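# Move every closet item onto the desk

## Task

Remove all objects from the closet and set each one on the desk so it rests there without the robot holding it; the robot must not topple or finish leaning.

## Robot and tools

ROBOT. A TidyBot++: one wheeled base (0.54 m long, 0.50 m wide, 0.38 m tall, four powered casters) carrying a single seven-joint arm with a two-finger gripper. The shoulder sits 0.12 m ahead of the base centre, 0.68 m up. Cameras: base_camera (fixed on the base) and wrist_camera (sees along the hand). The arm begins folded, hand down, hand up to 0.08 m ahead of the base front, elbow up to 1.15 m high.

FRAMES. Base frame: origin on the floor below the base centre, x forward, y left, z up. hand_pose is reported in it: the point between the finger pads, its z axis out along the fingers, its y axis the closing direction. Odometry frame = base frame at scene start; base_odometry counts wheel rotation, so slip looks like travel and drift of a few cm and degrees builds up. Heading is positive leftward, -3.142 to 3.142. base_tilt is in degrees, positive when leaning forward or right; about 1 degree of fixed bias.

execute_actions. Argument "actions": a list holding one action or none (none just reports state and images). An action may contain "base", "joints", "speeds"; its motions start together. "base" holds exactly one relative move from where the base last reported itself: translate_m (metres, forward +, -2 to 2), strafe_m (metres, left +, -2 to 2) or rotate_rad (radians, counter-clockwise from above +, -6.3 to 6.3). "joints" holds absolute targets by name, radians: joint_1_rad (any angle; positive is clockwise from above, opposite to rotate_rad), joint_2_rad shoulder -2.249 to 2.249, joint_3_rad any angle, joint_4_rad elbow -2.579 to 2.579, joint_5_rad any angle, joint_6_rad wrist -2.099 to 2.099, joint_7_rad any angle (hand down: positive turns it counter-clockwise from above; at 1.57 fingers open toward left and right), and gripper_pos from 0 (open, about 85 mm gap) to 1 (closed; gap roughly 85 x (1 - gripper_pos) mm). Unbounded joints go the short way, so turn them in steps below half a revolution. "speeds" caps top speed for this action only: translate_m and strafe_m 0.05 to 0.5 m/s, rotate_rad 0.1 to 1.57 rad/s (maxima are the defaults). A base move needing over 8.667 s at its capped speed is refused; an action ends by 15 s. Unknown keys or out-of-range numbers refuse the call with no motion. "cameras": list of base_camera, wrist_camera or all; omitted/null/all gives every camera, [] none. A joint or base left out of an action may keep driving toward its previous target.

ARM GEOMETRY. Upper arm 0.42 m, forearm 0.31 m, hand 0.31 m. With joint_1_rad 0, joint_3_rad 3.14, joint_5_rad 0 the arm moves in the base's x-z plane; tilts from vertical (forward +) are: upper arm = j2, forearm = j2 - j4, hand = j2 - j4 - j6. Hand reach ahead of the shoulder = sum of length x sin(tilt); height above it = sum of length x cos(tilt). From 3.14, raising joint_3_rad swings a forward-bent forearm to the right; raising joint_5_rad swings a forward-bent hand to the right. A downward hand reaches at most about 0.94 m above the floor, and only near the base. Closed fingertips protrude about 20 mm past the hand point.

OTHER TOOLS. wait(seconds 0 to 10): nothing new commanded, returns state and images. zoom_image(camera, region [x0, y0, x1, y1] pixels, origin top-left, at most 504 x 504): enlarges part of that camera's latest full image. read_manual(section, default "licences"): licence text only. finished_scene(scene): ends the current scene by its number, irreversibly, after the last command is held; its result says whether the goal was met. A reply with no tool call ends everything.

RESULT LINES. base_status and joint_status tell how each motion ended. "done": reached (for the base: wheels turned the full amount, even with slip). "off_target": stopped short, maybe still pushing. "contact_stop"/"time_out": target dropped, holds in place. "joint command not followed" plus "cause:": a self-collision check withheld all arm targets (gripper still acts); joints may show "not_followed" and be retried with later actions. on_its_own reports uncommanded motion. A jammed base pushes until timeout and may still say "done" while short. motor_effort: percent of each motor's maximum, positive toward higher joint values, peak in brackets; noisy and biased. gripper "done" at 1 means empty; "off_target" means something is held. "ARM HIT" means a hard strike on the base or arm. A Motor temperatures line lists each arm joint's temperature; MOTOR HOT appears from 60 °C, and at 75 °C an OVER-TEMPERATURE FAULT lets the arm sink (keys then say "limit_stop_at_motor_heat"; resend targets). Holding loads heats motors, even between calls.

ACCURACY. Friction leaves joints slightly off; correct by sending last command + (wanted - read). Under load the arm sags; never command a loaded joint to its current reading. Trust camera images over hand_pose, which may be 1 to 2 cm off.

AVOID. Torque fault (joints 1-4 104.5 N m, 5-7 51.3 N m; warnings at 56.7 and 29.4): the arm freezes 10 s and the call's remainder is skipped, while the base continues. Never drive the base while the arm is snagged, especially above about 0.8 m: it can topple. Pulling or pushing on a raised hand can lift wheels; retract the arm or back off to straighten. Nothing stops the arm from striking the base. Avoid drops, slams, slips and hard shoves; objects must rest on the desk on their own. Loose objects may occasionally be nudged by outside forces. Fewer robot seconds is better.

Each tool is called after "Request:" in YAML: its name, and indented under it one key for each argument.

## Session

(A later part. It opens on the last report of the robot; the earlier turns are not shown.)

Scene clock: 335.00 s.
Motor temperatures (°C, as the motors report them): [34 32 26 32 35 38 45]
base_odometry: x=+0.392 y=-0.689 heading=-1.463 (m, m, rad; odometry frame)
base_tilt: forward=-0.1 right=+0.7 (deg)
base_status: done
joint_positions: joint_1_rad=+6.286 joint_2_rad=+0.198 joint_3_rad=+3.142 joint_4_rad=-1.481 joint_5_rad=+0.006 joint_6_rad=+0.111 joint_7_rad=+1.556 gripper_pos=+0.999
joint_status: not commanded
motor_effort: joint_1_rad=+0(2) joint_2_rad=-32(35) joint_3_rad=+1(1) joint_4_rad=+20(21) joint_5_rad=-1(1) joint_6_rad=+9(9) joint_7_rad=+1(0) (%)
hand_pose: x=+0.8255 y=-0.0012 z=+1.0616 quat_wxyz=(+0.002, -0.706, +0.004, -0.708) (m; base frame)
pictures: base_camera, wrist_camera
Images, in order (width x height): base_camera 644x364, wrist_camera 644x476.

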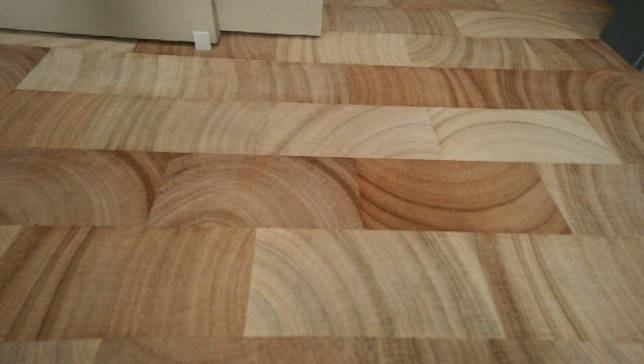

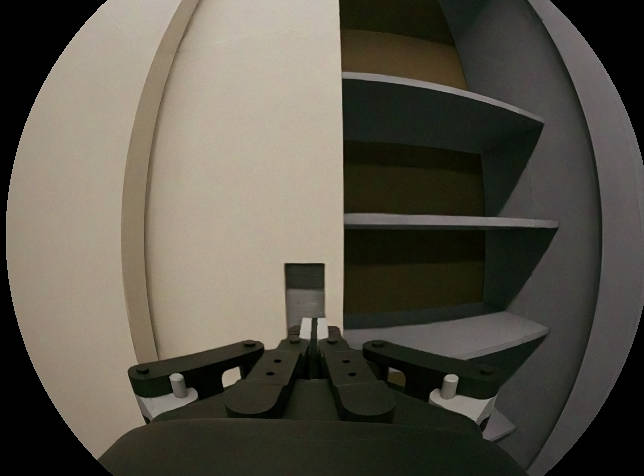

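Request:
execute_actions:
  actions:
    - {"base":{"strafe_m":0.012},"speeds":{"strafe_m":0.05}}
  cameras: []

Request:
execute_actions:
  actions:
    - {"base":{"translate_m":0.07},"speeds":{"translate_m":0.05}}
  cameras: ["wrist_camera"]

Scene clock: 340.13 s.
Motor temperatures (°C, as the motors report them): [34 32 26 32 35 38 45]
base_odometry: x=+0.404 y=-0.688 heading=-1.463 (m, m, rad; odometry frame)
base_tilt: forward=+0.0 right=+0.7 (deg)
base_status: done
joint_positions: joint_1_rad=+6.285 joint_2_rad=+0.198 joint_3_rad=+3.142 joint_4_rad=-1.481 joint_5_rad=+0.006 joint_6_rad=+0.111 joint_7_rad=+1.556 gripper_pos=+0.999
joint_status: not commanded
motor_effort: joint_1_rad=-1(4) joint_2_rad=-32(33) joint_3_rad=+0(2) joint_4_rad=+20(20) joint_5_rad=-1(1) joint_6_rad=+9(9) joint_7_rad=+0(0) (%)
hand_pose: x=+0.8255 y=-0.0005 z=+1.0616 quat_wxyz=(+0.002, -0.706, +0.004, -0.708) (m; base frame)
pictures: none
No camera images: the call's "cameras" was empty. Leave "cameras" out to get every camera's image.

Scene clock: 342.00 s.
Motor temperatures (°C, as the motors report them): [34 32 26 32 35 38 45]
base_odometry: x=+0.411 y=-0.758 heading=-1.463 (m, m, rad; odometry frame)
base_tilt: forward=-0.1 right=+0.6 (deg)
base_status: done
joint_positions: joint_1_rad=+6.285 joint_2_rad=+0.198 joint_3_rad=+3.142 joint_4_rad=-1.481 joint_5_rad=+0.006 joint_6_rad=+0.111 joint_7_rad=+1.556 gripper_pos=+0.999
joint_status: not commanded
motor_effort: joint_1_rad=+0(2) joint_2_rad=-32(34) joint_3_rad=+0(2) joint_4_rad=+20(20) joint_5_rad=-1(1) joint_6_rad=+9(9) joint_7_rad=+0(0) (%)
hand_pose: x=+0.8255 y=-0.0005 z=+1.0614 quat_wxyz=(+0.002, -0.706, +0.004, -0.708) (m; base frame)
pictures: wrist_camera
Images, in order (width x height): wrist_camera 644x476.

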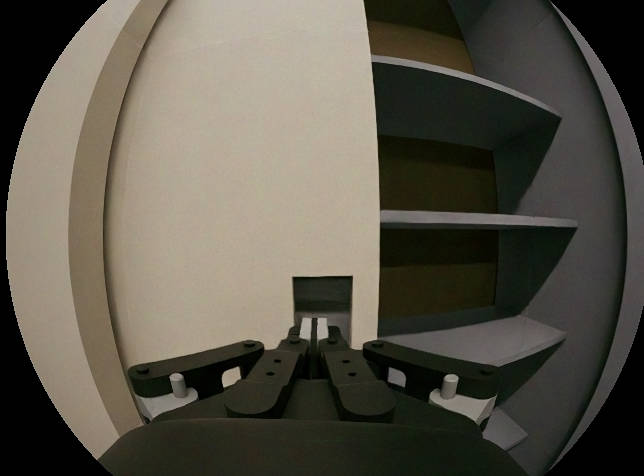

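Request:
execute_actions:
  actions:
    - {"base":{"translate_m":0.04},"speeds":{"translate_m":0.05}}
  cameras: ["wrist_camera"]

Scene clock: 352.20 s.
Motor temperatures (°C, as the motors report them): [34 32 26 32 35 38 45]
base_odometry: x=+0.416 y=-0.797 heading=-1.463 (m, m, rad; odometry frame)
base_tilt: forward=-0.1 right=+0.7 (deg)
base_status: done
joint_positions: joint_1_rad=+6.288 joint_2_rad=+0.124 joint_3_rad=+3.143 joint_4_rad=-1.562 joint_5_rad=+0.006 joint_6_rad=+0.111 joint_7_rad=+1.556 gripper_pos=+0.999
joint_status: not commanded
motor_effort: joint_1_rad=-4(4) joint_2_rad=-12(32) joint_3_rad=-2(3) joint_4_rad=+32(35) joint_5_rad=-1(1) joint_6_rad=+18(20) joint_7_rad=+0(0) (%)
hand_pose: x=+0.7945 y=-0.0026 z=+1.0619 quat_wxyz=(+0.001, -0.709, +0.005, -0.706) (m; base frame)
pictures: wrist_camera
Images, in order (width x height): wrist_camera 644x476.

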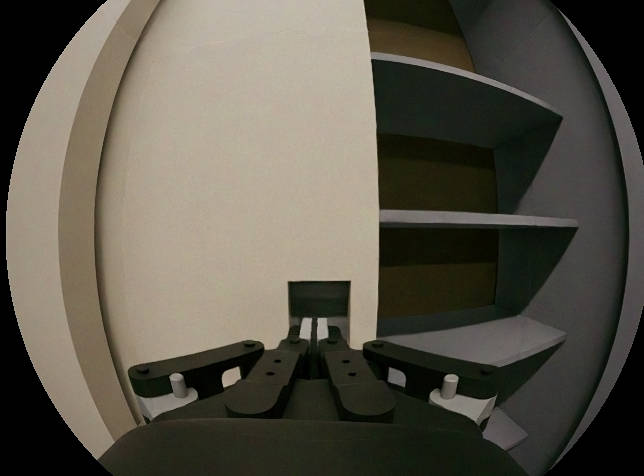

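Request:
execute_actions:
  actions:
    - {"base":{"translate_m":-0.02},"speeds":{"translate_m":0.05}}
  cameras: []

Request:
execute_actions:
  actions:
    - {"base":{"strafe_m":-0.5},"speeds":{"strafe_m":0.1}}
  cameras: ["wrist_camera"]

Scene clock: 356.63 s.
Motor temperatures (°C, as the motors report them): [34 32 26 32 35 38 45]
base_odometry: x=+0.414 y=-0.777 heading=-1.463 (m, m, rad; odometry frame)
base_tilt: forward=-0.1 right=+0.7 (deg)
base_status: done
joint_positions: joint_1_rad=+6.288 joint_2_rad=+0.170 joint_3_rad=+3.143 joint_4_rad=-1.511 joint_5_rad=+0.006 joint_6_rad=+0.111 joint_7_rad=+1.556 gripper_pos=+0.999
joint_status: not commanded
motor_effort: joint_1_rad=+0(5) joint_2_rad=-24(29) joint_3_rad=+0(3) joint_4_rad=+21(30) joint_5_rad=-1(1) joint_6_rad=+10(17) joint_7_rad=+0(0) (%)
hand_pose: x=+0.8140 y=-0.0026 z=+1.0624 quat_wxyz=(+0.001, -0.707, +0.005, -0.708) (m; base frame)
pictures: none
No camera images: the call's "cameras" was empty. Leave "cameras" out to get every camera's image.

Scene clock: 362.23 s.
Motor temperatures (°C, as the motors report them): [34 32 26 32 35 38 45]
base_odometry: x=-0.084 y=-0.831 heading=-1.463 (m, m, rad; odometry frame)
base_tilt: forward=-0.1 right=+0.7 (deg)
base_status: done
joint_positions: joint_1_rad=+6.272 joint_2_rad=+0.173 joint_3_rad=+3.129 joint_4_rad=-1.510 joint_5_rad=+0.006 joint_6_rad=+0.113 joint_7_rad=+1.556 gripper_pos=+0.999
joint_status: not commanded
motor_effort: joint_1_rad=-1(10) joint_2_rad=-31(30) joint_3_rad=+0(7) joint_4_rad=+19(21) joint_5_rad=-1(2) joint_6_rad=+9(10) joint_7_rad=+0(0) (%)
hand_pose: x=+0.8149 y=+0.0171 z=+1.0613 quat_wxyz=(+0.012, -0.707, -0.005, -0.707) (m; base frame)
pictures: wrist_camera
Images, in order (width x height): wrist_camera 644x476.

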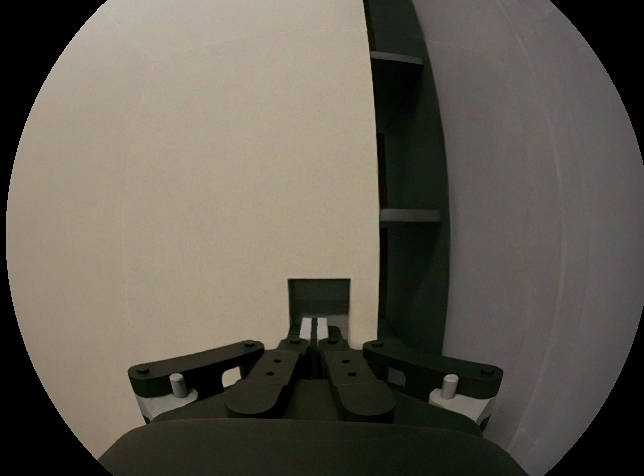

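Good enough. Go to left handle.

Request:
execute_actions:
  actions:
    - {"base":{"translate_m":-0.35}}
  cameras: []

Request:
execute_actions:
  actions:
    - {"base":{"strafe_m":1.05}}

Scene clock: 367.83 s.
Motor temperatures (°C, as the motors report them): [34 32 26 32 35 38 45]
base_odometry: x=-0.122 y=-0.483 heading=-1.462 (m, m, rad; odometry frame)
base_tilt: forward=-0.1 right=+0.7 (deg)
base_status: done
joint_positions: joint_1_rad=+6.272 joint_2_rad=+0.186 joint_3_rad=+3.129 joint_4_rad=-1.510 joint_5_rad=+0.006 joint_6_rad=+0.113 joint_7_rad=+1.556 gripper_pos=+0.999
joint_status: not commanded
motor_effort: joint_1_rad=+0(2) joint_2_rad=-30(33) joint_3_rad=+0(1) joint_4_rad=+19(21) joint_5_rad=-1(1) joint_6_rad=+9(10) joint_7_rad=+0(1) (%)
hand_pose: x=+0.8197 y=+0.0171 z=+1.0525 quat_wxyz=(+0.012, -0.711, -0.005, -0.703) (m; base frame)
pictures: none
No camera images: the call's "cameras" was empty. Leave "cameras" out to get every camera's image.

Scene clock: 371.30 s.
Motor temperatures (°C, as the motors report them): [34 32 26 32 35 38 45]
base_odometry: x=+0.922 y=-0.368 heading=-1.462 (m, m, rad; odometry frame)
base_tilt: forward=+0.0 right=+0.7 (deg)
base_status: done
joint_positions: joint_1_rad=+6.276 joint_2_rad=+0.186 joint_3_rad=+3.130 joint_4_rad=-1.510 joint_5_rad=+0.006 joint_6_rad=+0.113 joint_7_rad=+1.556 gripper_pos=+0.999
joint_status: not commanded
motor_effort: joint_1_rad=+1(3) joint_2_rad=-31(32) joint_3_rad=+1(1) joint_4_rad=+19(20) joint_5_rad=-1(1) joint_6_rad=+9(9) joint_7_rad=+0(0) (%)
hand_pose: x=+0.8197 y=+0.0138 z=+1.0525 quat_wxyz=(+0.011, -0.711, -0.003, -0.703) (m; base frame)
pictures: base_camera, wrist_camera
Images, in order (width x height): base_camera 644x364, wrist_camera 644x476.

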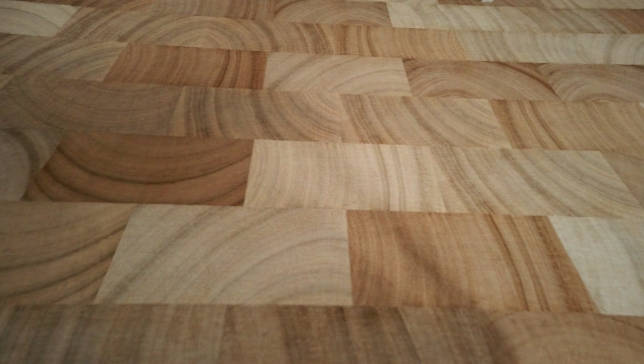

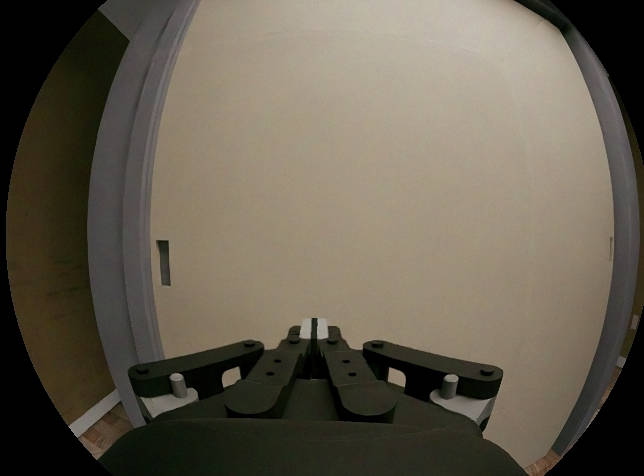

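Request:
execute_actions:
  actions:
    - {"base":{"strafe_m":0.28},"joints":{"joint_1_rad":-0.18,"joint_3_rad":3.14}}
  cameras: []

Request:
execute_actions:
  actions:
    - {"base":{"translate_m":0.2},"speeds":{"translate_m":0.15}}
  cameras: ["wrist_camera"]

Scene clock: 379.97 s.
Motor temperatures (°C, as the motors report them): [34 32 26 32 35 38 45]
base_odometry: x=+1.201 y=-0.337 heading=-1.461 (m, m, rad; odometry frame)
base_tilt: forward=-0.1 right=+0.6 (deg)
base_status: done
joint_positions: joint_1_rad=+6.106 joint_2_rad=+0.186 joint_3_rad=+3.138 joint_4_rad=-1.510 joint_5_rad=+0.006 joint_6_rad=+0.113 joint_7_rad=+1.556 gripper_pos=+0.999
joint_status: all done
motor_effort: joint_1_rad=+1(4) joint_2_rad=-31(32) joint_3_rad=+1(2) joint_4_rad=+20(20) joint_5_rad=-1(1) joint_6_rad=+9(9) joint_7_rad=+0(0) (%)
hand_pose: x=+0.8083 y=+0.1272 z=+1.0525 quat_wxyz=(+0.067, -0.709, -0.061, -0.700) (m; base frame)
pictures: none
No camera images: the call's "cameras" was empty. Leave "cameras" out to get every camera's image.

Scene clock: 381.97 s.
Motor temperatures (°C, as the motors report them): [34 32 26 32 35 38 45]
base_odometry: x=+1.223 y=-0.536 heading=-1.461 (m, m, rad; odometry frame)
base_tilt: forward=-0.1 right=+0.7 (deg)
base_status: done
joint_positions: joint_1_rad=+6.106 joint_2_rad=+0.189 joint_3_rad=+3.138 joint_4_rad=-1.510 joint_5_rad=+0.006 joint_6_rad=+0.113 joint_7_rad=+1.556 gripper_pos=+0.999
joint_status: not commanded
motor_effort: joint_1_rad=+0(2) joint_2_rad=-32(34) joint_3_rad=+0(2) joint_4_rad=+19(20) joint_5_rad=-1(1) joint_6_rad=+9(9) joint_7_rad=+0(0) (%)
hand_pose: x=+0.8095 y=+0.1274 z=+1.0504 quat_wxyz=(+0.067, -0.710, -0.061, -0.699) (m; base frame)
pictures: wrist_camera
Images, in order (width x height): wrist_camera 644x476.

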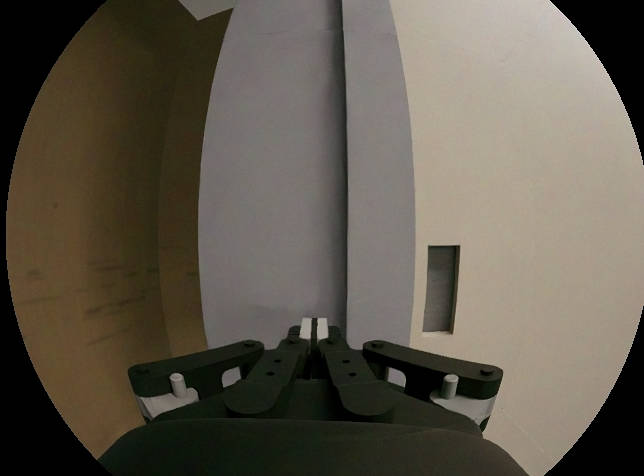

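Request:
execute_actions:
  actions:
    - {"base":{"strafe_m":-0.13},"speeds":{"strafe_m":0.1}}
  cameras: ["wrist_camera"]

Scene clock: 386.83 s.
Motor temperatures (°C, as the motors report them): [34 32 26 32 35 38 45]
base_odometry: x=+1.094 y=-0.551 heading=-1.460 (m, m, rad; odometry frame)
base_tilt: forward=-0.1 right=+0.6 (deg)
base_status: done
joint_positions: joint_1_rad=+6.106 joint_2_rad=+0.189 joint_3_rad=+3.138 joint_4_rad=-1.510 joint_5_rad=+0.006 joint_6_rad=+0.113 joint_7_rad=+1.556 gripper_pos=+0.999
joint_status: not commanded
motor_effort: joint_1_rad=-1(4) joint_2_rad=-31(32) joint_3_rad=+0(2) joint_4_rad=+19(20) joint_5_rad=-1(1) joint_6_rad=+9(9) joint_7_rad=+0(1) (%)
hand_pose: x=+0.8094 y=+0.1277 z=+1.0504 quat_wxyz=(+0.067, -0.710, -0.061, -0.699) (m; base frame)
pictures: wrist_camera
Images, in order (width x height): wrist_camera 644x476.

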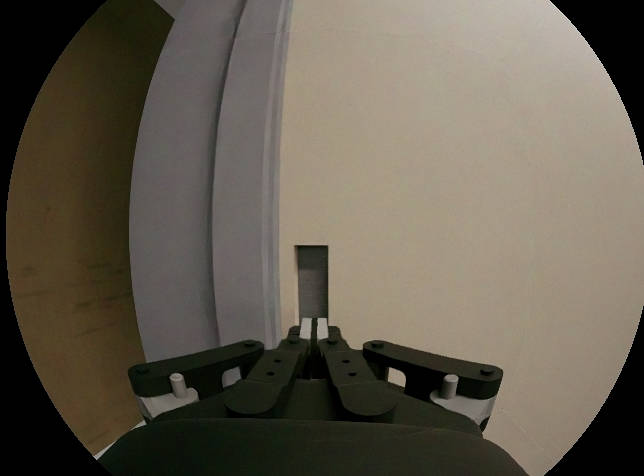

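Request:
execute_actions:
  actions:
    - {"base":{"strafe_m":0.015},"speeds":{"strafe_m":0.05}}
  cameras: []

Request:
execute_actions:
  actions:
    - {"base":{"translate_m":0.08},"speeds":{"translate_m":0.05}}
  cameras: ["wrist_camera"]

Scene clock: 393.63 s.
Motor temperatures (°C, as the motors report them): [34 32 26 32 35 38 45]
base_odometry: x=+1.109 y=-0.549 heading=-1.460 (m, m, rad; odometry frame)
base_tilt: forward=-0.1 right=+0.7 (deg)
base_status: done
joint_positions: joint_1_rad=+6.106 joint_2_rad=+0.189 joint_3_rad=+3.138 joint_4_rad=-1.510 joint_5_rad=+0.006 joint_6_rad=+0.113 joint_7_rad=+1.556 gripper_pos=+0.999
joint_status: not commanded
motor_effort: joint_1_rad=+0(4) joint_2_rad=-30(33) joint_3_rad=+0(2) joint_4_rad=+19(21) joint_5_rad=-1(1) joint_6_rad=+9(10) joint_7_rad=+0(1) (%)
hand_pose: x=+0.8094 y=+0.1277 z=+1.0504 quat_wxyz=(+0.067, -0.710, -0.061, -0.699) (m; base frame)
pictures: none
No camera images: the call's "cameras" was empty. Leave "cameras" out to get every camera's image.

Scene clock: 395.70 s.
Motor temperatures (°C, as the motors report them): [34 32 26 32 35 38 45]
base_odometry: x=+1.117 y=-0.629 heading=-1.461 (m, m, rad; odometry frame)
base_tilt: forward=+0.0 right=+0.7 (deg)
base_status: done
joint_positions: joint_1_rad=+6.106 joint_2_rad=+0.190 joint_3_rad=+3.138 joint_4_rad=-1.509 joint_5_rad=+0.006 joint_6_rad=+0.114 joint_7_rad=+1.556 gripper_pos=+0.999
joint_status: not commanded
motor_effort: joint_1_rad=+0(1) joint_2_rad=-31(34) joint_3_rad=+1(0) joint_4_rad=+19(21) joint_5_rad=-1(1) joint_6_rad=+9(10) joint_7_rad=+0(0) (%)
hand_pose: x=+0.8097 y=+0.1278 z=+1.0502 quat_wxyz=(+0.067, -0.710, -0.061, -0.699) (m; base frame)
pictures: wrist_camera
Images, in order (width x height): wrist_camera 644x476.

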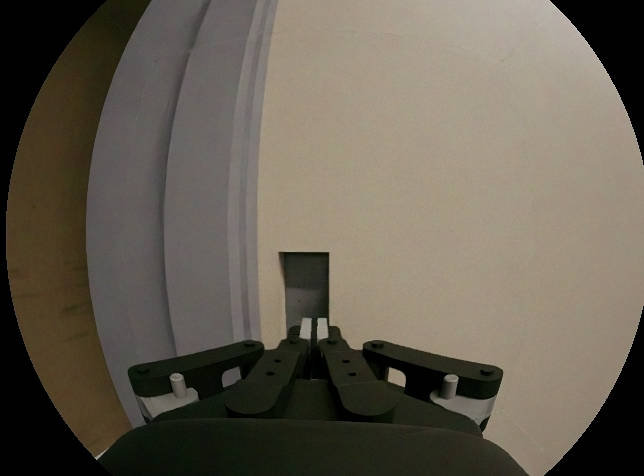

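Request:
execute_actions:
  actions:
    - {"base":{"strafe_m":0.012},"speeds":{"strafe_m":0.05}}
  cameras: []

Request:
execute_actions:
  actions:
    - {"base":{"translate_m":0.045},"speeds":{"translate_m":0.05}}
  cameras: ["wrist_camera"]

Scene clock: 402.33 s.
Motor temperatures (°C, as the motors report them): [34 32 26 32 35 38 45]
base_odometry: x=+1.129 y=-0.628 heading=-1.461 (m, m, rad; odometry frame)
base_tilt: forward=-0.1 right=+0.6 (deg)
base_status: done
joint_positions: joint_1_rad=+6.105 joint_2_rad=+0.190 joint_3_rad=+3.138 joint_4_rad=-1.509 joint_5_rad=+0.006 joint_6_rad=+0.114 joint_7_rad=+1.556 gripper_pos=+0.999
joint_status: not commanded
motor_effort: joint_1_rad=+0(3) joint_2_rad=-30(33) joint_3_rad=+0(2) joint_4_rad=+19(20) joint_5_rad=-1(1) joint_6_rad=+9(9) joint_7_rad=+1(0) (%)
hand_pose: x=+0.8096 y=+0.1283 z=+1.0502 quat_wxyz=(+0.067, -0.710, -0.062, -0.699) (m; base frame)
pictures: none
No camera images: the call's "cameras" was empty. Leave "cameras" out to get every camera's image.

Scene clock: 403.77 s.
Motor temperatures (°C, as the motors report them): [34 32 26 32 35 38 45]
base_odometry: x=+1.134 y=-0.672 heading=-1.461 (m, m, rad; odometry frame)
base_tilt: forward=-0.1 right=+0.7 (deg)
base_status: done
joint_positions: joint_1_rad=+6.103 joint_2_rad=+0.157 joint_3_rad=+3.137 joint_4_rad=-1.544 joint_5_rad=+0.006 joint_6_rad=+0.114 joint_7_rad=+1.556 gripper_pos=+0.999
joint_status: not commanded
motor_effort: joint_1_rad=+3(4) joint_2_rad=-21(33) joint_3_rad=+2(4) joint_4_rad=+27(32) joint_5_rad=-1(1) joint_6_rad=+15(18) joint_7_rad=+0(1) (%)
hand_pose: x=+0.7956 y=+0.1280 z=+1.0517 quat_wxyz=(+0.068, -0.710, -0.063, -0.698) (m; base frame)
pictures: wrist_camera
Images, in order (width x height): wrist_camera 644x476.

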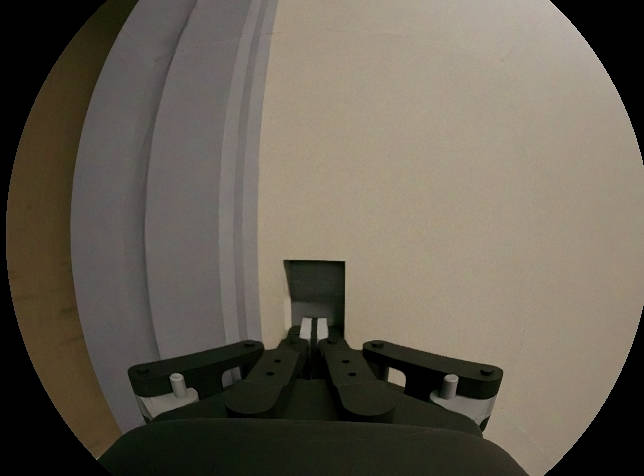

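Request:
execute_actions:
  actions:
    - {"base":{"strafe_m":-0.55},"speeds":{"strafe_m":0.1}}
  cameras: ["wrist_camera"]

Request:
execute_actions:
  actions:
    - {"base":{"translate_m":-0.3}}
  cameras: []

Request:
execute_actions:
  actions:
    - {"base":{"strafe_m":0.4},"joints":{"joint_1_rad":0,"joint_2_rad":1.0,"joint_4_rad":-1.5,"joint_6_rad":0.6,"gripper_pos":0}}

Scene clock: 417.00 s.
Motor temperatures (°C, as the motors report them): [34 32 26 32 35 38 45]
base_odometry: x=+0.587 y=-0.733 heading=-1.460 (m, m, rad; odometry frame)
base_tilt: forward=-0.1 right=+0.7 (deg)
base_status: done
joint_positions: joint_1_rad=+6.054 joint_2_rad=+0.177 joint_3_rad=+3.097 joint_4_rad=-1.518 joint_5_rad=+0.006 joint_6_rad=+0.114 joint_7_rad=+1.556 gripper_pos=+0.999
joint_status: not commanded
motor_effort: joint_1_rad=+8(15) joint_2_rad=-22(32) joint_3_rad=+7(12) joint_4_rad=+26(27) joint_5_rad=-2(2) joint_6_rad=+14(15) joint_7_rad=+0(0) (%)
hand_pose: x=+0.7904 y=+0.1867 z=+1.0536 quat_wxyz=(+0.102, -0.705, -0.091, -0.696) (m; base frame)
pictures: wrist_camera
Images, in order (width x height): wrist_camera 644x476.

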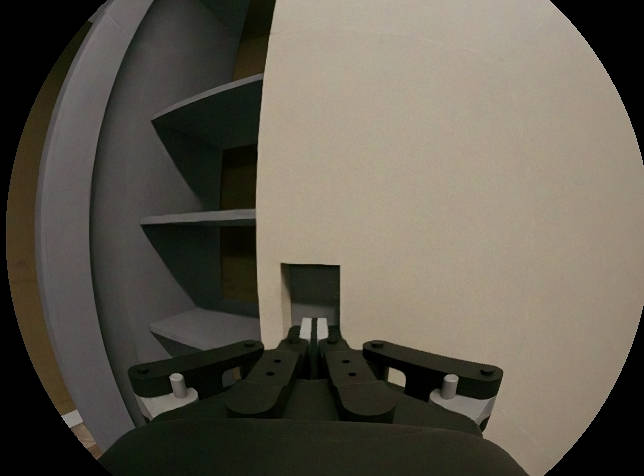

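Scene clock: 418.90 s.
Motor temperatures (°C, as the motors report them): [34 32 26 32 35 38 45]
base_odometry: x=+0.554 y=-0.434 heading=-1.460 (m, m, rad; odometry frame)
base_tilt: forward=-0.1 right=+0.7 (deg)
base_status: done
joint_positions: joint_1_rad=+6.098 joint_2_rad=+0.201 joint_3_rad=+3.133 joint_4_rad=-1.496 joint_5_rad=+0.006 joint_6_rad=+0.114 joint_7_rad=+1.556 gripper_pos=+0.999
joint_status: not commanded
motor_effort: joint_1_rad=+0(7) joint_2_rad=-30(36) joint_3_rad=+0(6) joint_4_rad=+19(25) joint_5_rad=-1(2) joint_6_rad=+8(13) joint_7_rad=+0(0) (%)
hand_pose: x=+0.8125 y=+0.1370 z=+1.0515 quat_wxyz=(+0.072, -0.708, -0.065, -0.700) (m; base frame)
pictures: none
No camera images: the call's "cameras" was empty. Leave "cameras" out to get every camera's image.

Scene clock: 421.30 s.
Motor temperatures (°C, as the motors report them): [34 32 26 32 35 38 45]
base_odometry: x=+0.952 y=-0.390 heading=-1.459 (m, m, rad; odometry frame)
base_tilt: forward=+0.0 right=+0.6 (deg)
base_status: done
joint_positions: joint_1_rad=+6.266 joint_2_rad=+0.987 joint_3_rad=+3.133 joint_4_rad=-1.496 joint_5_rad=+0.006 joint_6_rad=+0.557 joint_7_rad=+1.556 gripper_pos=+0.000
joint_status: all done
motor_effort: joint_1_rad=+1(2) joint_2_rad=-50(53) joint_3_rad=+0(2) joint_4_rad=+13(21) joint_5_rad=-1(1) joint_6_rad=+8(10) joint_7_rad=+0(0) (%)
hand_pose: x=+0.9542 y=+0.0212 z=+0.5574 quat_wxyz=(+0.013, -0.821, -0.004, -0.571) (m; base frame)
pictures: base_camera, wrist_camera
Images, in order (width x height): base_camera 644x364, wrist_camera 644x476.

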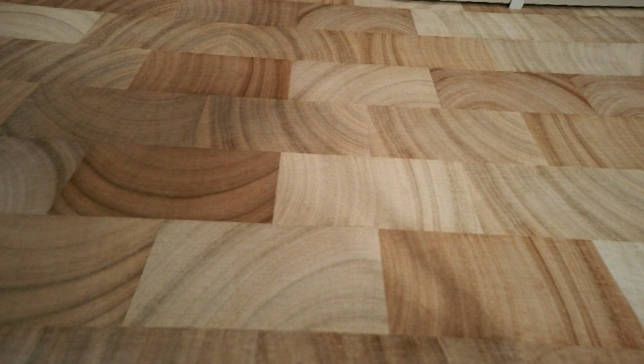

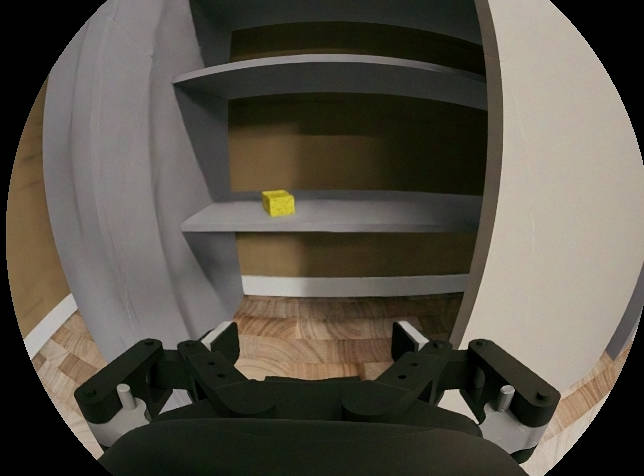

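Request:
execute_actions:
  actions:
    - {"base":{"strafe_m":0.09},"joints":{"joint_2_rad":0.93}}
  cameras: []

Request:
execute_actions:
  actions:
    - {"base":{"translate_m":0.3},"speeds":{"translate_m":0.2}}
  cameras: ["wrist_camera"]

Scene clock: 428.03 s.
Motor temperatures (°C, as the motors report them): [34 32 26 32 35 38 45]
base_odometry: x=+1.041 y=-0.380 heading=-1.459 (m, m, rad; odometry frame)
base_tilt: forward=-0.1 right=+0.7 (deg)
base_status: done
joint_positions: joint_1_rad=+6.274 joint_2_rad=+0.945 joint_3_rad=+3.133 joint_4_rad=-1.496 joint_5_rad=+0.006 joint_6_rad=+0.559 joint_7_rad=+1.556 gripper_pos=+0.000
joint_status: all done
motor_effort: joint_1_rad=+0(5) joint_2_rad=-49(51) joint_3_rad=+0(2) joint_4_rad=+14(14) joint_5_rad=-1(2) joint_6_rad=+8(9) joint_7_rad=+0(0) (%)
hand_pose: x=+0.9590 y=+0.0147 z=+0.5931 quat_wxyz=(+0.011, -0.808, -0.001, -0.589) (m; base frame)
pictures: none
No camera images: the call's "cameras" was empty. Leave "cameras" out to get every camera's image.

Scene clock: 430.30 s.
Motor temperatures (°C, as the motors report them): [34 32 26 32 35 38 45]
base_odometry: x=+1.075 y=-0.678 heading=-1.458 (m, m, rad; odometry frame)
base_tilt: forward=+0.0 right=+0.7 (deg)
base_status: done
joint_positions: joint_1_rad=+6.274 joint_2_rad=+0.945 joint_3_rad=+3.133 joint_4_rad=-1.496 joint_5_rad=+0.006 joint_6_rad=+0.560 joint_7_rad=+1.556 gripper_pos=+0.000
joint_status: not commanded
motor_effort: joint_1_rad=+0(1) joint_2_rad=-48(51) joint_3_rad=+0(1) joint_4_rad=+14(15) joint_5_rad=-1(1) joint_6_rad=+8(9) joint_7_rad=+0(1) (%)
hand_pose: x=+0.9591 y=+0.0147 z=+0.5934 quat_wxyz=(+0.011, -0.808, -0.001, -0.590) (m; base frame)
pictures: wrist_camera
Images, in order (width x height): wrist_camera 644x476.

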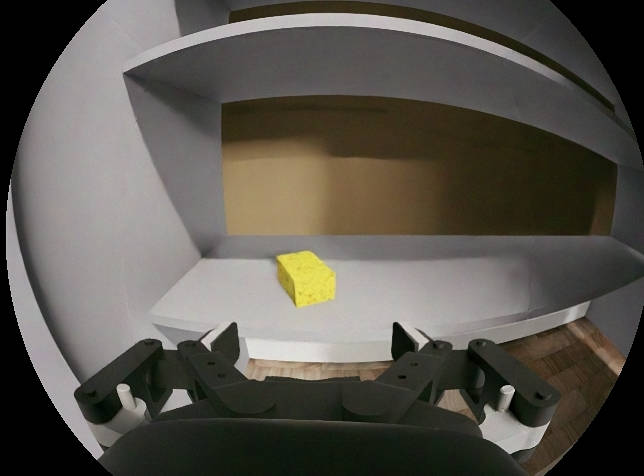

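Request:
execute_actions:
  actions:
    - {"base":{"translate_m":0.1},"speeds":{"translate_m":0.1},"joints":{"joint_2_rad":0.96}}
  cameras: ["wrist_camera"]

Scene clock: 435.50 s.
Motor temperatures (°C, as the motors report them): [34 32 26 32 35 38 45]
base_odometry: x=+1.087 y=-0.777 heading=-1.458 (m, m, rad; odometry frame)
base_tilt: forward=-0.1 right=+0.6 (deg)
base_status: done
joint_positions: joint_1_rad=+6.274 joint_2_rad=+0.948 joint_3_rad=+3.133 joint_4_rad=-1.496 joint_5_rad=+0.006 joint_6_rad=+0.560 joint_7_rad=+1.556 gripper_pos=+0.000
joint_status: all done
motor_effort: joint_1_rad=+0(3) joint_2_rad=-48(50) joint_3_rad=+0(1) joint_4_rad=+14(15) joint_5_rad=-1(2) joint_6_rad=+8(9) joint_7_rad=+1(0) (%)
hand_pose: x=+0.9589 y=+0.0147 z=+0.5910 quat_wxyz=(+0.011, -0.808, -0.001, -0.588) (m; base frame)
pictures: wrist_camera
Images, in order (width x height): wrist_camera 644x476.

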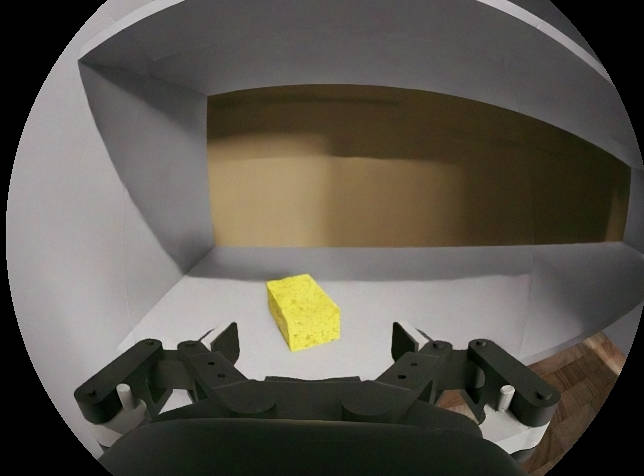

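Lower, then advance.

Request:
execute_actions:
  actions:
    - {"joints":{"joint_2_rad":1.03}}
  cameras: []

Request:
execute_actions:
  actions:
    - {"base":{"translate_m":0.07},"speeds":{"translate_m":0.07}}
  cameras: ["wrist_camera"]

Scene clock: 442.07 s.
Motor temperatures (°C, as the motors report them): [34 32 26 32 35 38 45]
base_odometry: x=+1.087 y=-0.777 heading=-1.458 (m, m, rad; odometry frame)
base_tilt: forward=-0.1 right=+0.7 (deg)
base_status: not commanded
joint_positions: joint_1_rad=+6.274 joint_2_rad=+1.018 joint_3_rad=+3.133 joint_4_rad=-1.496 joint_5_rad=+0.006 joint_6_rad=+0.561 joint_7_rad=+1.556 gripper_pos=+0.000
joint_status: all done
motor_effort: joint_1_rad=+0(1) joint_2_rad=-49(52) joint_3_rad=+0(1) joint_4_rad=+12(14) joint_5_rad=-1(1) joint_6_rad=+8(9) joint_7_rad=+1(1) (%)
hand_pose: x=+0.9505 y=+0.0146 z=+0.5324 quat_wxyz=(+0.011, -0.829, +0.000, -0.560) (m; base frame)
pictures: none
No camera images: the call's "cameras" was empty. Leave "cameras" out to get every camera's image.

Scene clock: 443.57 s.
Motor temperatures (°C, as the motors report them): [34 32 26 32 35 38 45]
base_odometry: x=+1.095 y=-0.847 heading=-1.458 (m, m, rad; odometry frame)
base_tilt: forward=+0.0 right=+0.7 (deg)
base_status: done
joint_positions: joint_1_rad=+6.274 joint_2_rad=+1.018 joint_3_rad=+3.133 joint_4_rad=-1.496 joint_5_rad=+0.006 joint_6_rad=+0.561 joint_7_rad=+1.556 gripper_pos=+0.000
joint_status: not commanded
motor_effort: joint_1_rad=+0(3) joint_2_rad=-48(51) joint_3_rad=+0(2) joint_4_rad=+13(14) joint_5_rad=-1(1) joint_6_rad=+8(9) joint_7_rad=+0(0) (%)
hand_pose: x=+0.9505 y=+0.0146 z=+0.5325 quat_wxyz=(+0.011, -0.828, +0.000, -0.560) (m; base frame)
pictures: wrist_camera
Images, in order (width x height): wrist_camera 644x476.

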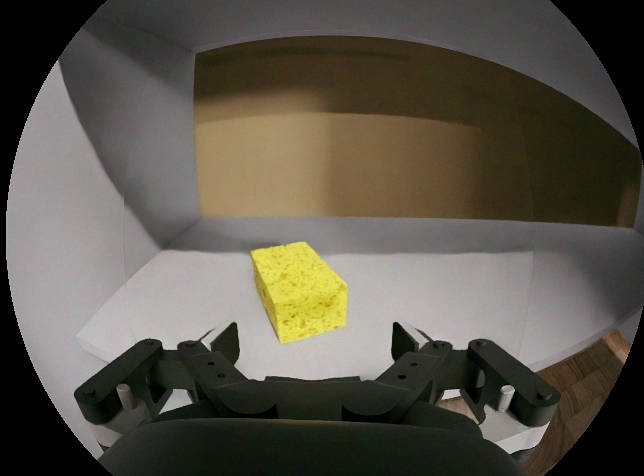

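Request:
execute_actions:
  actions:
    - {"base":{"translate_m":0.06},"speeds":{"translate_m":0.07},"joints":{"joint_2_rad":1.06}}
  cameras: ["wrist_camera"]

Scene clock: 447.73 s.
Motor temperatures (°C, as the motors report them): [34 32 26 32 35 38 45]
base_odometry: x=+1.102 y=-0.907 heading=-1.457 (m, m, rad; odometry frame)
base_tilt: forward=+0.0 right=+0.7 (deg)
base_status: done
joint_positions: joint_1_rad=+6.274 joint_2_rad=+1.040 joint_3_rad=+3.133 joint_4_rad=-1.496 joint_5_rad=+0.006 joint_6_rad=+0.561 joint_7_rad=+1.556 gripper_pos=+0.000
joint_status: all done
motor_effort: joint_1_rad=+0(2) joint_2_rad=-49(52) joint_3_rad=-1(2) joint_4_rad=+12(13) joint_5_rad=-1(1) joint_6_rad=+8(8) joint_7_rad=+0(1) (%)
hand_pose: x=+0.9471 y=+0.0146 z=+0.5146 quat_wxyz=(+0.011, -0.834, +0.000, -0.551) (m; base frame)
pictures: wrist_camera
Images, in order (width x height): wrist_camera 644x476.

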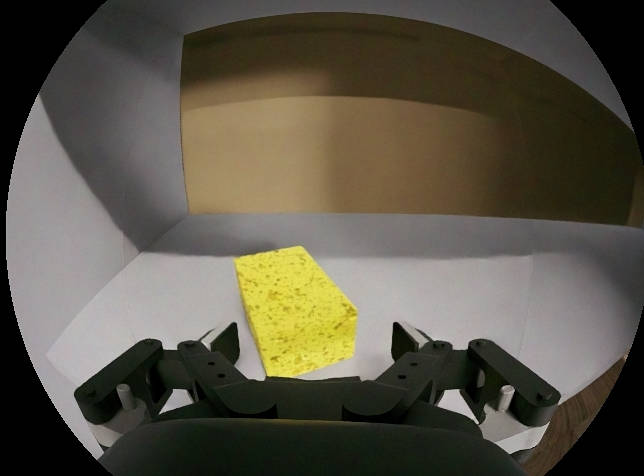

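Request:
execute_actions:
  actions:
    - {"base":{"translate_m":0.02},"speeds":{"translate_m":0.05},"joints":{"joint_2_rad":1.09}}
  cameras: []

Request:
execute_actions:
  actions:
    - {"joints":{"gripper_pos":1}}
  cameras: []

Request:
execute_actions:
  actions:
    - {"joints":{"joint_2_rad":0.97}}
  cameras: ["wrist_camera"]

Scene clock: 454.07 s.
Motor temperatures (°C, as the motors report them): [34 32 26 32 35 38 45]
base_odometry: x=+1.104 y=-0.927 heading=-1.457 (m, m, rad; odometry frame)
base_tilt: forward=+0.0 right=+0.6 (deg)
base_status: done
joint_positions: joint_1_rad=+6.274 joint_2_rad=+1.070 joint_3_rad=+3.133 joint_4_rad=-1.496 joint_5_rad=+0.006 joint_6_rad=+0.561 joint_7_rad=+1.556 gripper_pos=+0.000
joint_status: all done
motor_effort: joint_1_rad=+1(2) joint_2_rad=-49(51) joint_3_rad=-1(1) joint_4_rad=+12(13) joint_5_rad=-1(1) joint_6_rad=+8(8) joint_7_rad=+0(0) (%)
hand_pose: x=+0.9416 y=+0.0145 z=+0.4894 quat_wxyz=(+0.011, -0.843, +0.000, -0.538) (m; base frame)
pictures: none
No camera images: the call's "cameras" was empty. Leave "cameras" out to get every camera's image.

Scene clock: 455.17 s.
Motor temperatures (°C, as the motors report them): [34 32 26 32 35 38 45]
base_odometry: x=+1.104 y=-0.927 heading=-1.457 (m, m, rad; odometry frame)
base_tilt: forward=-0.1 right=+0.7 (deg)
base_status: not commanded
joint_positions: joint_1_rad=+6.274 joint_2_rad=+1.070 joint_3_rad=+3.133 joint_4_rad=-1.496 joint_5_rad=+0.006 joint_6_rad=+0.561 joint_7_rad=+1.556 gripper_pos=+0.999
joint_status: all done
motor_effort: joint_1_rad=+1(0) joint_2_rad=-49(50) joint_3_rad=+0(1) joint_4_rad=+12(12) joint_5_rad=-1(1) joint_6_rad=+8(8) joint_7_rad=-1(0) (%)
hand_pose: x=+0.9416 y=+0.0145 z=+0.4894 quat_wxyz=(+0.011, -0.843, +0.000, -0.538) (m; base frame)
pictures: none
No camera images: the call's "cameras" was empty. Leave "cameras" out to get every camera's image.

Scene clock: 456.23 s.
Motor temperatures (°C, as the motors report them): [34 32 26 32 35 38 45]
base_odometry: x=+1.104 y=-0.927 heading=-1.457 (m, m, rad; odometry frame)
base_tilt: forward=+0.0 right=+0.6 (deg)
base_status: not commanded
joint_positions: joint_1_rad=+6.274 joint_2_rad=+0.977 joint_3_rad=+3.133 joint_4_rad=-1.496 joint_5_rad=+0.006 joint_6_rad=+0.561 joint_7_rad=+1.556 gripper_pos=+0.999
joint_status: all done
motor_effort: joint_1_rad=+0(1) joint_2_rad=-49(53) joint_3_rad=+0(0) joint_4_rad=+13(14) joint_5_rad=-1(1) joint_6_rad=+8(9) joint_7_rad=+0(0) (%)
hand_pose: x=+0.9559 y=+0.0147 z=+0.5665 quat_wxyz=(+0.011, -0.817, -0.001, -0.577) (m; base frame)
pictures: wrist_camera
Images, in order (width x height): wrist_camera 644x476.

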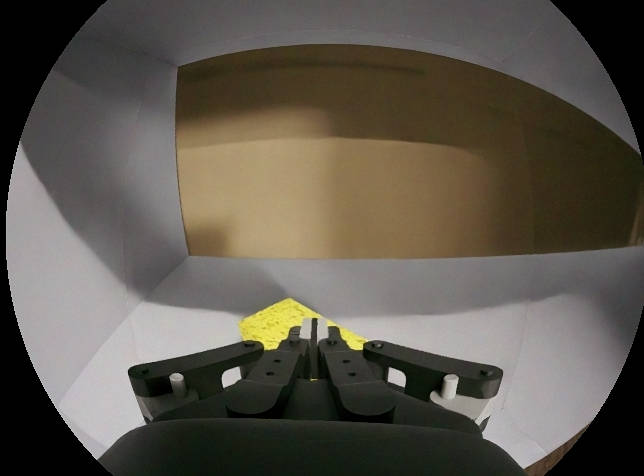

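Too high. Open and go lower.

Request:
execute_actions:
  actions:
    - {"joints":{"gripper_pos":0}}
  cameras: []

Request:
execute_actions:
  actions:
    - {"joints":{"joint_2_rad":1.14}}
  cameras: ["wrist_camera"]

Scene clock: 461.67 s.
Motor temperatures (°C, as the motors report them): [34 32 26 32 35 38 45]
base_odometry: x=+1.104 y=-0.927 heading=-1.457 (m, m, rad; odometry frame)
base_tilt: forward=-0.1 right=+0.6 (deg)
base_status: not commanded
joint_positions: joint_1_rad=+6.274 joint_2_rad=+0.977 joint_3_rad=+3.133 joint_4_rad=-1.496 joint_5_rad=+0.006 joint_6_rad=+0.561 joint_7_rad=+1.556 gripper_pos=+0.000
joint_status: all done
motor_effort: joint_1_rad=+0(0) joint_2_rad=-49(50) joint_3_rad=+0(0) joint_4_rad=+13(13) joint_5_rad=-1(1) joint_6_rad=+8(8) joint_7_rad=+0(0) (%)
hand_pose: x=+0.9559 y=+0.0147 z=+0.5665 quat_wxyz=(+0.011, -0.817, -0.001, -0.577) (m; base frame)
pictures: none
No camera images: the call's "cameras" was empty. Leave "cameras" out to get every camera's image.

Scene clock: 462.77 s.
Motor temperatures (°C, as the motors report them): [34 32 26 32 35 38 45]
base_odometry: x=+1.104 y=-0.926 heading=-1.457 (m, m, rad; odometry frame)
base_tilt: forward=+0.0 right=+0.7 (deg)
base_status: not commanded
joint_positions: joint_1_rad=+6.274 joint_2_rad=+1.090 joint_3_rad=+3.133 joint_4_rad=-1.493 joint_5_rad=+0.006 joint_6_rad=+0.587 joint_7_rad=+1.558 gripper_pos=+0.000
joint_status: joint_2_rad off_target (ended at +1.090, target +1.140)
motor_effort: joint_1_rad=-1(1) joint_2_rad=-44(50) joint_3_rad=-1(1) joint_4_rad=+9(13) joint_5_rad=-2(3) joint_6_rad=+5(8) joint_7_rad=+0(3) (%)
hand_pose: x=+0.9421 y=+0.0145 z=+0.4816 quat_wxyz=(+0.010, -0.840, -0.001, -0.542) (m; base frame)
pictures: wrist_camera
Images, in order (width x height): wrist_camera 644x476.

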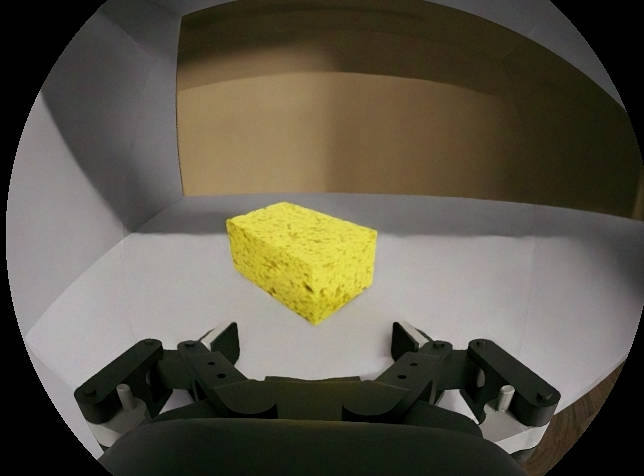

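Request:
execute_actions:
  actions:
    - {"base":{"strafe_m":-0.1},"speeds":{"strafe_m":0.1},"joints":{"joint_2_rad":1.07,"gripper_pos":1}}
  cameras: []

Request:
execute_actions:
  actions:
    - {"base":{"translate_m":0.05},"speeds":{"translate_m":0.07}}
  cameras: ["wrist_camera"]

Request:
execute_actions:
  actions:
    - {"base":{"strafe_m":0.1},"speeds":{"strafe_m":0.06}}
  cameras: ["wrist_camera"]

Scene clock: 474.47 s.
Motor temperatures (°C, as the motors report them): [34 32 26 32 35 38 45]
base_odometry: x=+1.005 y=-0.938 heading=-1.457 (m, m, rad; odometry frame)
base_tilt: forward=-0.1 right=+0.7 (deg)
base_status: done
joint_positions: joint_1_rad=+6.280 joint_2_rad=+1.083 joint_3_rad=+3.133 joint_4_rad=-1.493 joint_5_rad=+0.006 joint_6_rad=+0.588 joint_7_rad=+1.558 gripper_pos=+0.999
joint_status: all done
motor_effort: joint_1_rad=-1(4) joint_2_rad=-49(48) joint_3_rad=+0(2) joint_4_rad=+12(11) joint_5_rad=-1(2) joint_6_rad=+8(8) joint_7_rad=+0(0) (%)
hand_pose: x=+0.9435 y=+0.0096 z=+0.4872 quat_wxyz=(+0.009, -0.838, +0.001, -0.545) (m; base frame)
pictures: none
No camera images: the call's "cameras" was empty. Leave "cameras" out to get every camera's image.

Scene clock: 475.70 s.
Motor temperatures (°C, as the motors report them): [34 32 26 32 35 38 45]
base_odometry: x=+1.010 y=-0.988 heading=-1.457 (m, m, rad; odometry frame)
base_tilt: forward=+0.0 right=+0.7 (deg)
base_status: done
joint_positions: joint_1_rad=+6.280 joint_2_rad=+1.083 joint_3_rad=+3.133 joint_4_rad=-1.494 joint_5_rad=+0.006 joint_6_rad=+0.588 joint_7_rad=+1.558 gripper_pos=+0.999
joint_status: not commanded
motor_effort: joint_1_rad=+0(1) joint_2_rad=-48(52) joint_3_rad=-1(1) joint_4_rad=+12(13) joint_5_rad=-1(1) joint_6_rad=+8(9) joint_7_rad=+0(1) (%)
hand_pose: x=+0.9435 y=+0.0096 z=+0.4876 quat_wxyz=(+0.009, -0.838, +0.001, -0.545) (m; base frame)
pictures: wrist_camera
Images, in order (width x height): wrist_camera 644x476.

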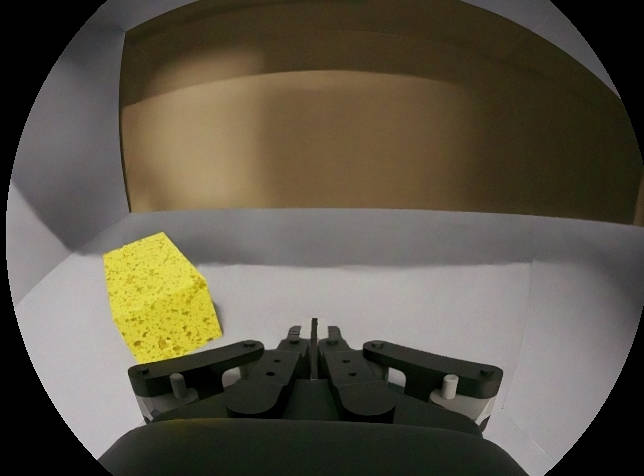

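Scene clock: 477.87 s.
Motor temperatures (°C, as the motors report them): [34 33 26 32 35 38 45]
base_odometry: x=+1.110 y=-0.977 heading=-1.457 (m, m, rad; odometry frame)
base_tilt: forward=-0.1 right=+0.6 (deg)
base_status: done
joint_positions: joint_1_rad=+6.280 joint_2_rad=+1.083 joint_3_rad=+3.133 joint_4_rad=-1.494 joint_5_rad=+0.006 joint_6_rad=+0.588 joint_7_rad=+1.558 gripper_pos=+0.999
joint_status: not commanded
motor_effort: joint_1_rad=+0(4) joint_2_rad=-50(50) joint_3_rad=+0(2) joint_4_rad=+12(12) joint_5_rad=-1(2) joint_6_rad=+8(8) joint_7_rad=+0(0) (%)
hand_pose: x=+0.9435 y=+0.0092 z=+0.4876 quat_wxyz=(+0.008, -0.838, +0.002, -0.545) (m; base frame)
pictures: wrist_camera
Images, in order (width x height): wrist_camera 644x476.

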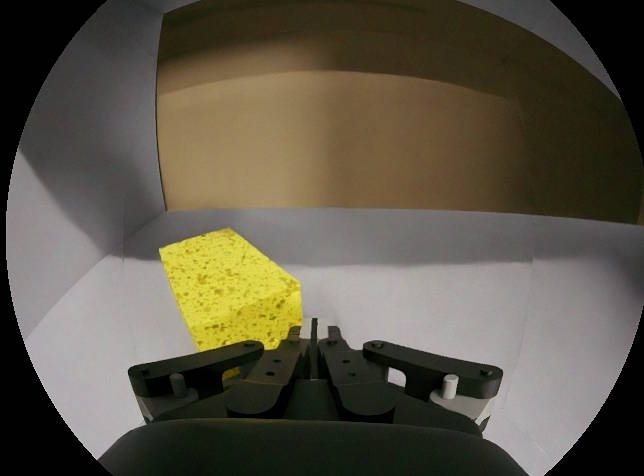

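Request:
execute_actions:
  actions:
    - {"base":{"strafe_m":0.04},"speeds":{"strafe_m":0.05}}
  cameras: []

Request:
execute_actions:
  actions:
    - {"base":{"translate_m":-0.1},"speeds":{"translate_m":0.1}}
  cameras: []

Request:
execute_actions:
  actions:
    - {"base":{"strafe_m":0.05},"speeds":{"strafe_m":0.06},"joints":{"gripper_pos":0}}
  cameras: ["wrist_camera"]

Scene clock: 484.70 s.
Motor temperatures (°C, as the motors report them): [34 33 26 32 35 38 45]
base_odometry: x=+1.150 y=-0.972 heading=-1.457 (m, m, rad; odometry frame)
base_tilt: forward=-0.1 right=+0.6 (deg)
base_status: done
joint_positions: joint_1_rad=+6.282 joint_2_rad=+1.083 joint_3_rad=+3.133 joint_4_rad=-1.494 joint_5_rad=+0.006 joint_6_rad=+0.588 joint_7_rad=+1.558 gripper_pos=+0.999
joint_status: not commanded
motor_effort: joint_1_rad=+0(3) joint_2_rad=-49(52) joint_3_rad=+0(2) joint_4_rad=+12(12) joint_5_rad=-1(1) joint_6_rad=+8(9) joint_7_rad=+0(0) (%)
hand_pose: x=+0.9435 y=+0.0082 z=+0.4876 quat_wxyz=(+0.008, -0.838, +0.002, -0.545) (m; base frame)
pictures: none
No camera images: the call's "cameras" was empty. Leave "cameras" out to get every camera's image.

Scene clock: 486.23 s.
Motor temperatures (°C, as the motors report them): [34 33 26 32 35 38 45]
base_odometry: x=+1.139 y=-0.873 heading=-1.457 (m, m, rad; odometry frame)
base_tilt: forward=+0.0 right=+0.6 (deg)
base_status: done
joint_positions: joint_1_rad=+6.282 joint_2_rad=+1.083 joint_3_rad=+3.133 joint_4_rad=-1.494 joint_5_rad=+0.006 joint_6_rad=+0.588 joint_7_rad=+1.558 gripper_pos=+0.999
joint_status: not commanded
motor_effort: joint_1_rad=+0(1) joint_2_rad=-49(52) joint_3_rad=+0(1) joint_4_rad=+12(13) joint_5_rad=-1(1) joint_6_rad=+8(8) joint_7_rad=+0(0) (%)
hand_pose: x=+0.9435 y=+0.0082 z=+0.4876 quat_wxyz=(+0.008, -0.838, +0.002, -0.545) (m; base frame)
pictures: none
No camera images: the call's "cameras" was empty. Leave "cameras" out to get every camera's image.

Scene clock: 487.53 s.
Motor temperatures (°C, as the motors report them): [34 33 26 32 35 38 45]
base_odometry: x=+1.188 y=-0.867 heading=-1.457 (m, m, rad; odometry frame)
base_tilt: forward=-0.1 right=+0.7 (deg)
base_status: done
joint_positions: joint_1_rad=+6.282 joint_2_rad=+1.083 joint_3_rad=+3.134 joint_4_rad=-1.494 joint_5_rad=+0.006 joint_6_rad=+0.588 joint_7_rad=+1.558 gripper_pos=+0.000
joint_status: all done
motor_effort: joint_1_rad=-1(4) joint_2_rad=-50(51) joint_3_rad=+0(2) joint_4_rad=+12(12) joint_5_rad=-1(1) joint_6_rad=+8(8) joint_7_rad=+1(0) (%)
hand_pose: x=+0.9435 y=+0.0078 z=+0.4876 quat_wxyz=(+0.008, -0.838, +0.002, -0.545) (m; base frame)
pictures: wrist_camera
Images, in order (width x height): wrist_camera 644x476.

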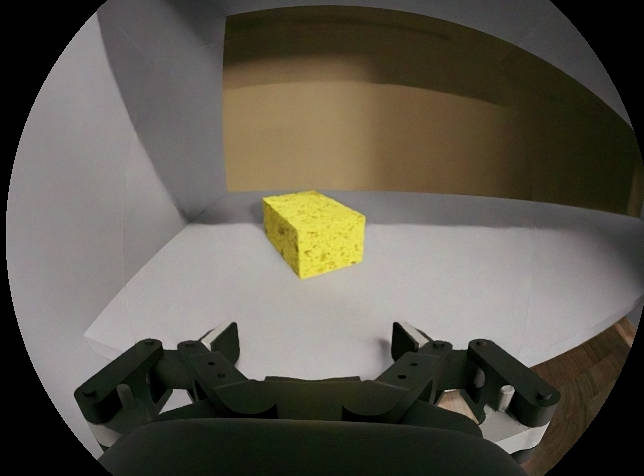

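Request:
execute_actions:
  actions:
    - {"base":{"translate_m":0.16},"speeds":{"translate_m":0.07}}
  cameras: ["wrist_camera"]

Request:
execute_actions:
  actions:
    - {"joints":{"gripper_pos":1}}
  cameras: ["wrist_camera"]

Scene clock: 496.13 s.
Motor temperatures (°C, as the motors report them): [34 33 26 32 35 38 45]
base_odometry: x=+1.207 y=-1.026 heading=-1.457 (m, m, rad; odometry frame)
base_tilt: forward=+0.0 right=+0.7 (deg)
base_status: done
joint_positions: joint_1_rad=+6.282 joint_2_rad=+1.082 joint_3_rad=+3.134 joint_4_rad=-1.494 joint_5_rad=+0.006 joint_6_rad=+0.588 joint_7_rad=+1.558 gripper_pos=+0.000
joint_status: not commanded
motor_effort: joint_1_rad=+0(1) joint_2_rad=-48(52) joint_3_rad=-1(1) joint_4_rad=+12(13) joint_5_rad=-1(1) joint_6_rad=+8(9) joint_7_rad=+0(0) (%)
hand_pose: x=+0.9435 y=+0.0078 z=+0.4876 quat_wxyz=(+0.008, -0.838, +0.002, -0.545) (m; base frame)
pictures: wrist_camera
Images, in order (width x height): wrist_camera 644x476.

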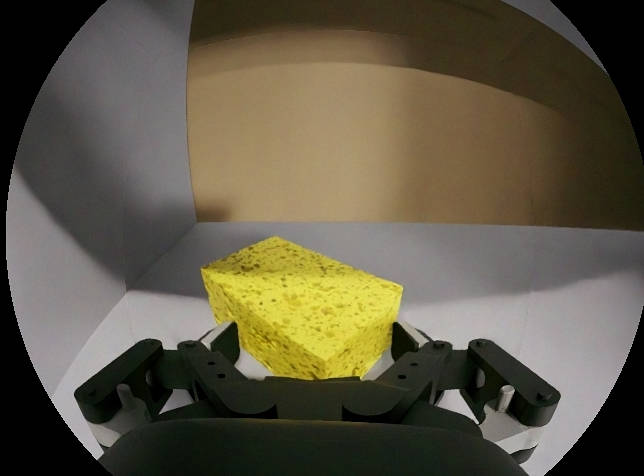

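Scene clock: 497.23 s.
Motor temperatures (°C, as the motors report them): [34 33 26 32 35 38 45]
base_odometry: x=+1.207 y=-1.026 heading=-1.457 (m, m, rad; odometry frame)
base_tilt: forward=+0.0 right=+0.7 (deg)
base_status: not commanded
joint_positions: joint_1_rad=+6.282 joint_2_rad=+1.082 joint_3_rad=+3.134 joint_4_rad=-1.494 joint_5_rad=+0.006 joint_6_rad=+0.588 joint_7_rad=+1.558 gripper_pos=+0.999
joint_status: all done
motor_effort: joint_1_rad=-1(0) joint_2_rad=-50(50) joint_3_rad=+0(0) joint_4_rad=+12(12) joint_5_rad=-1(1) joint_6_rad=+8(8) joint_7_rad=+0(1) (%)
hand_pose: x=+0.9435 y=+0.0078 z=+0.4876 quat_wxyz=(+0.008, -0.838, +0.002, -0.545) (m; base frame)
pictures: wrist_camera
Images, in order (width x height): wrist_camera 644x476.

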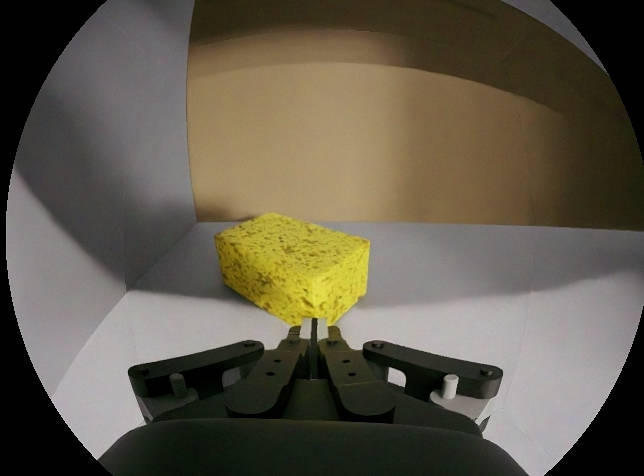

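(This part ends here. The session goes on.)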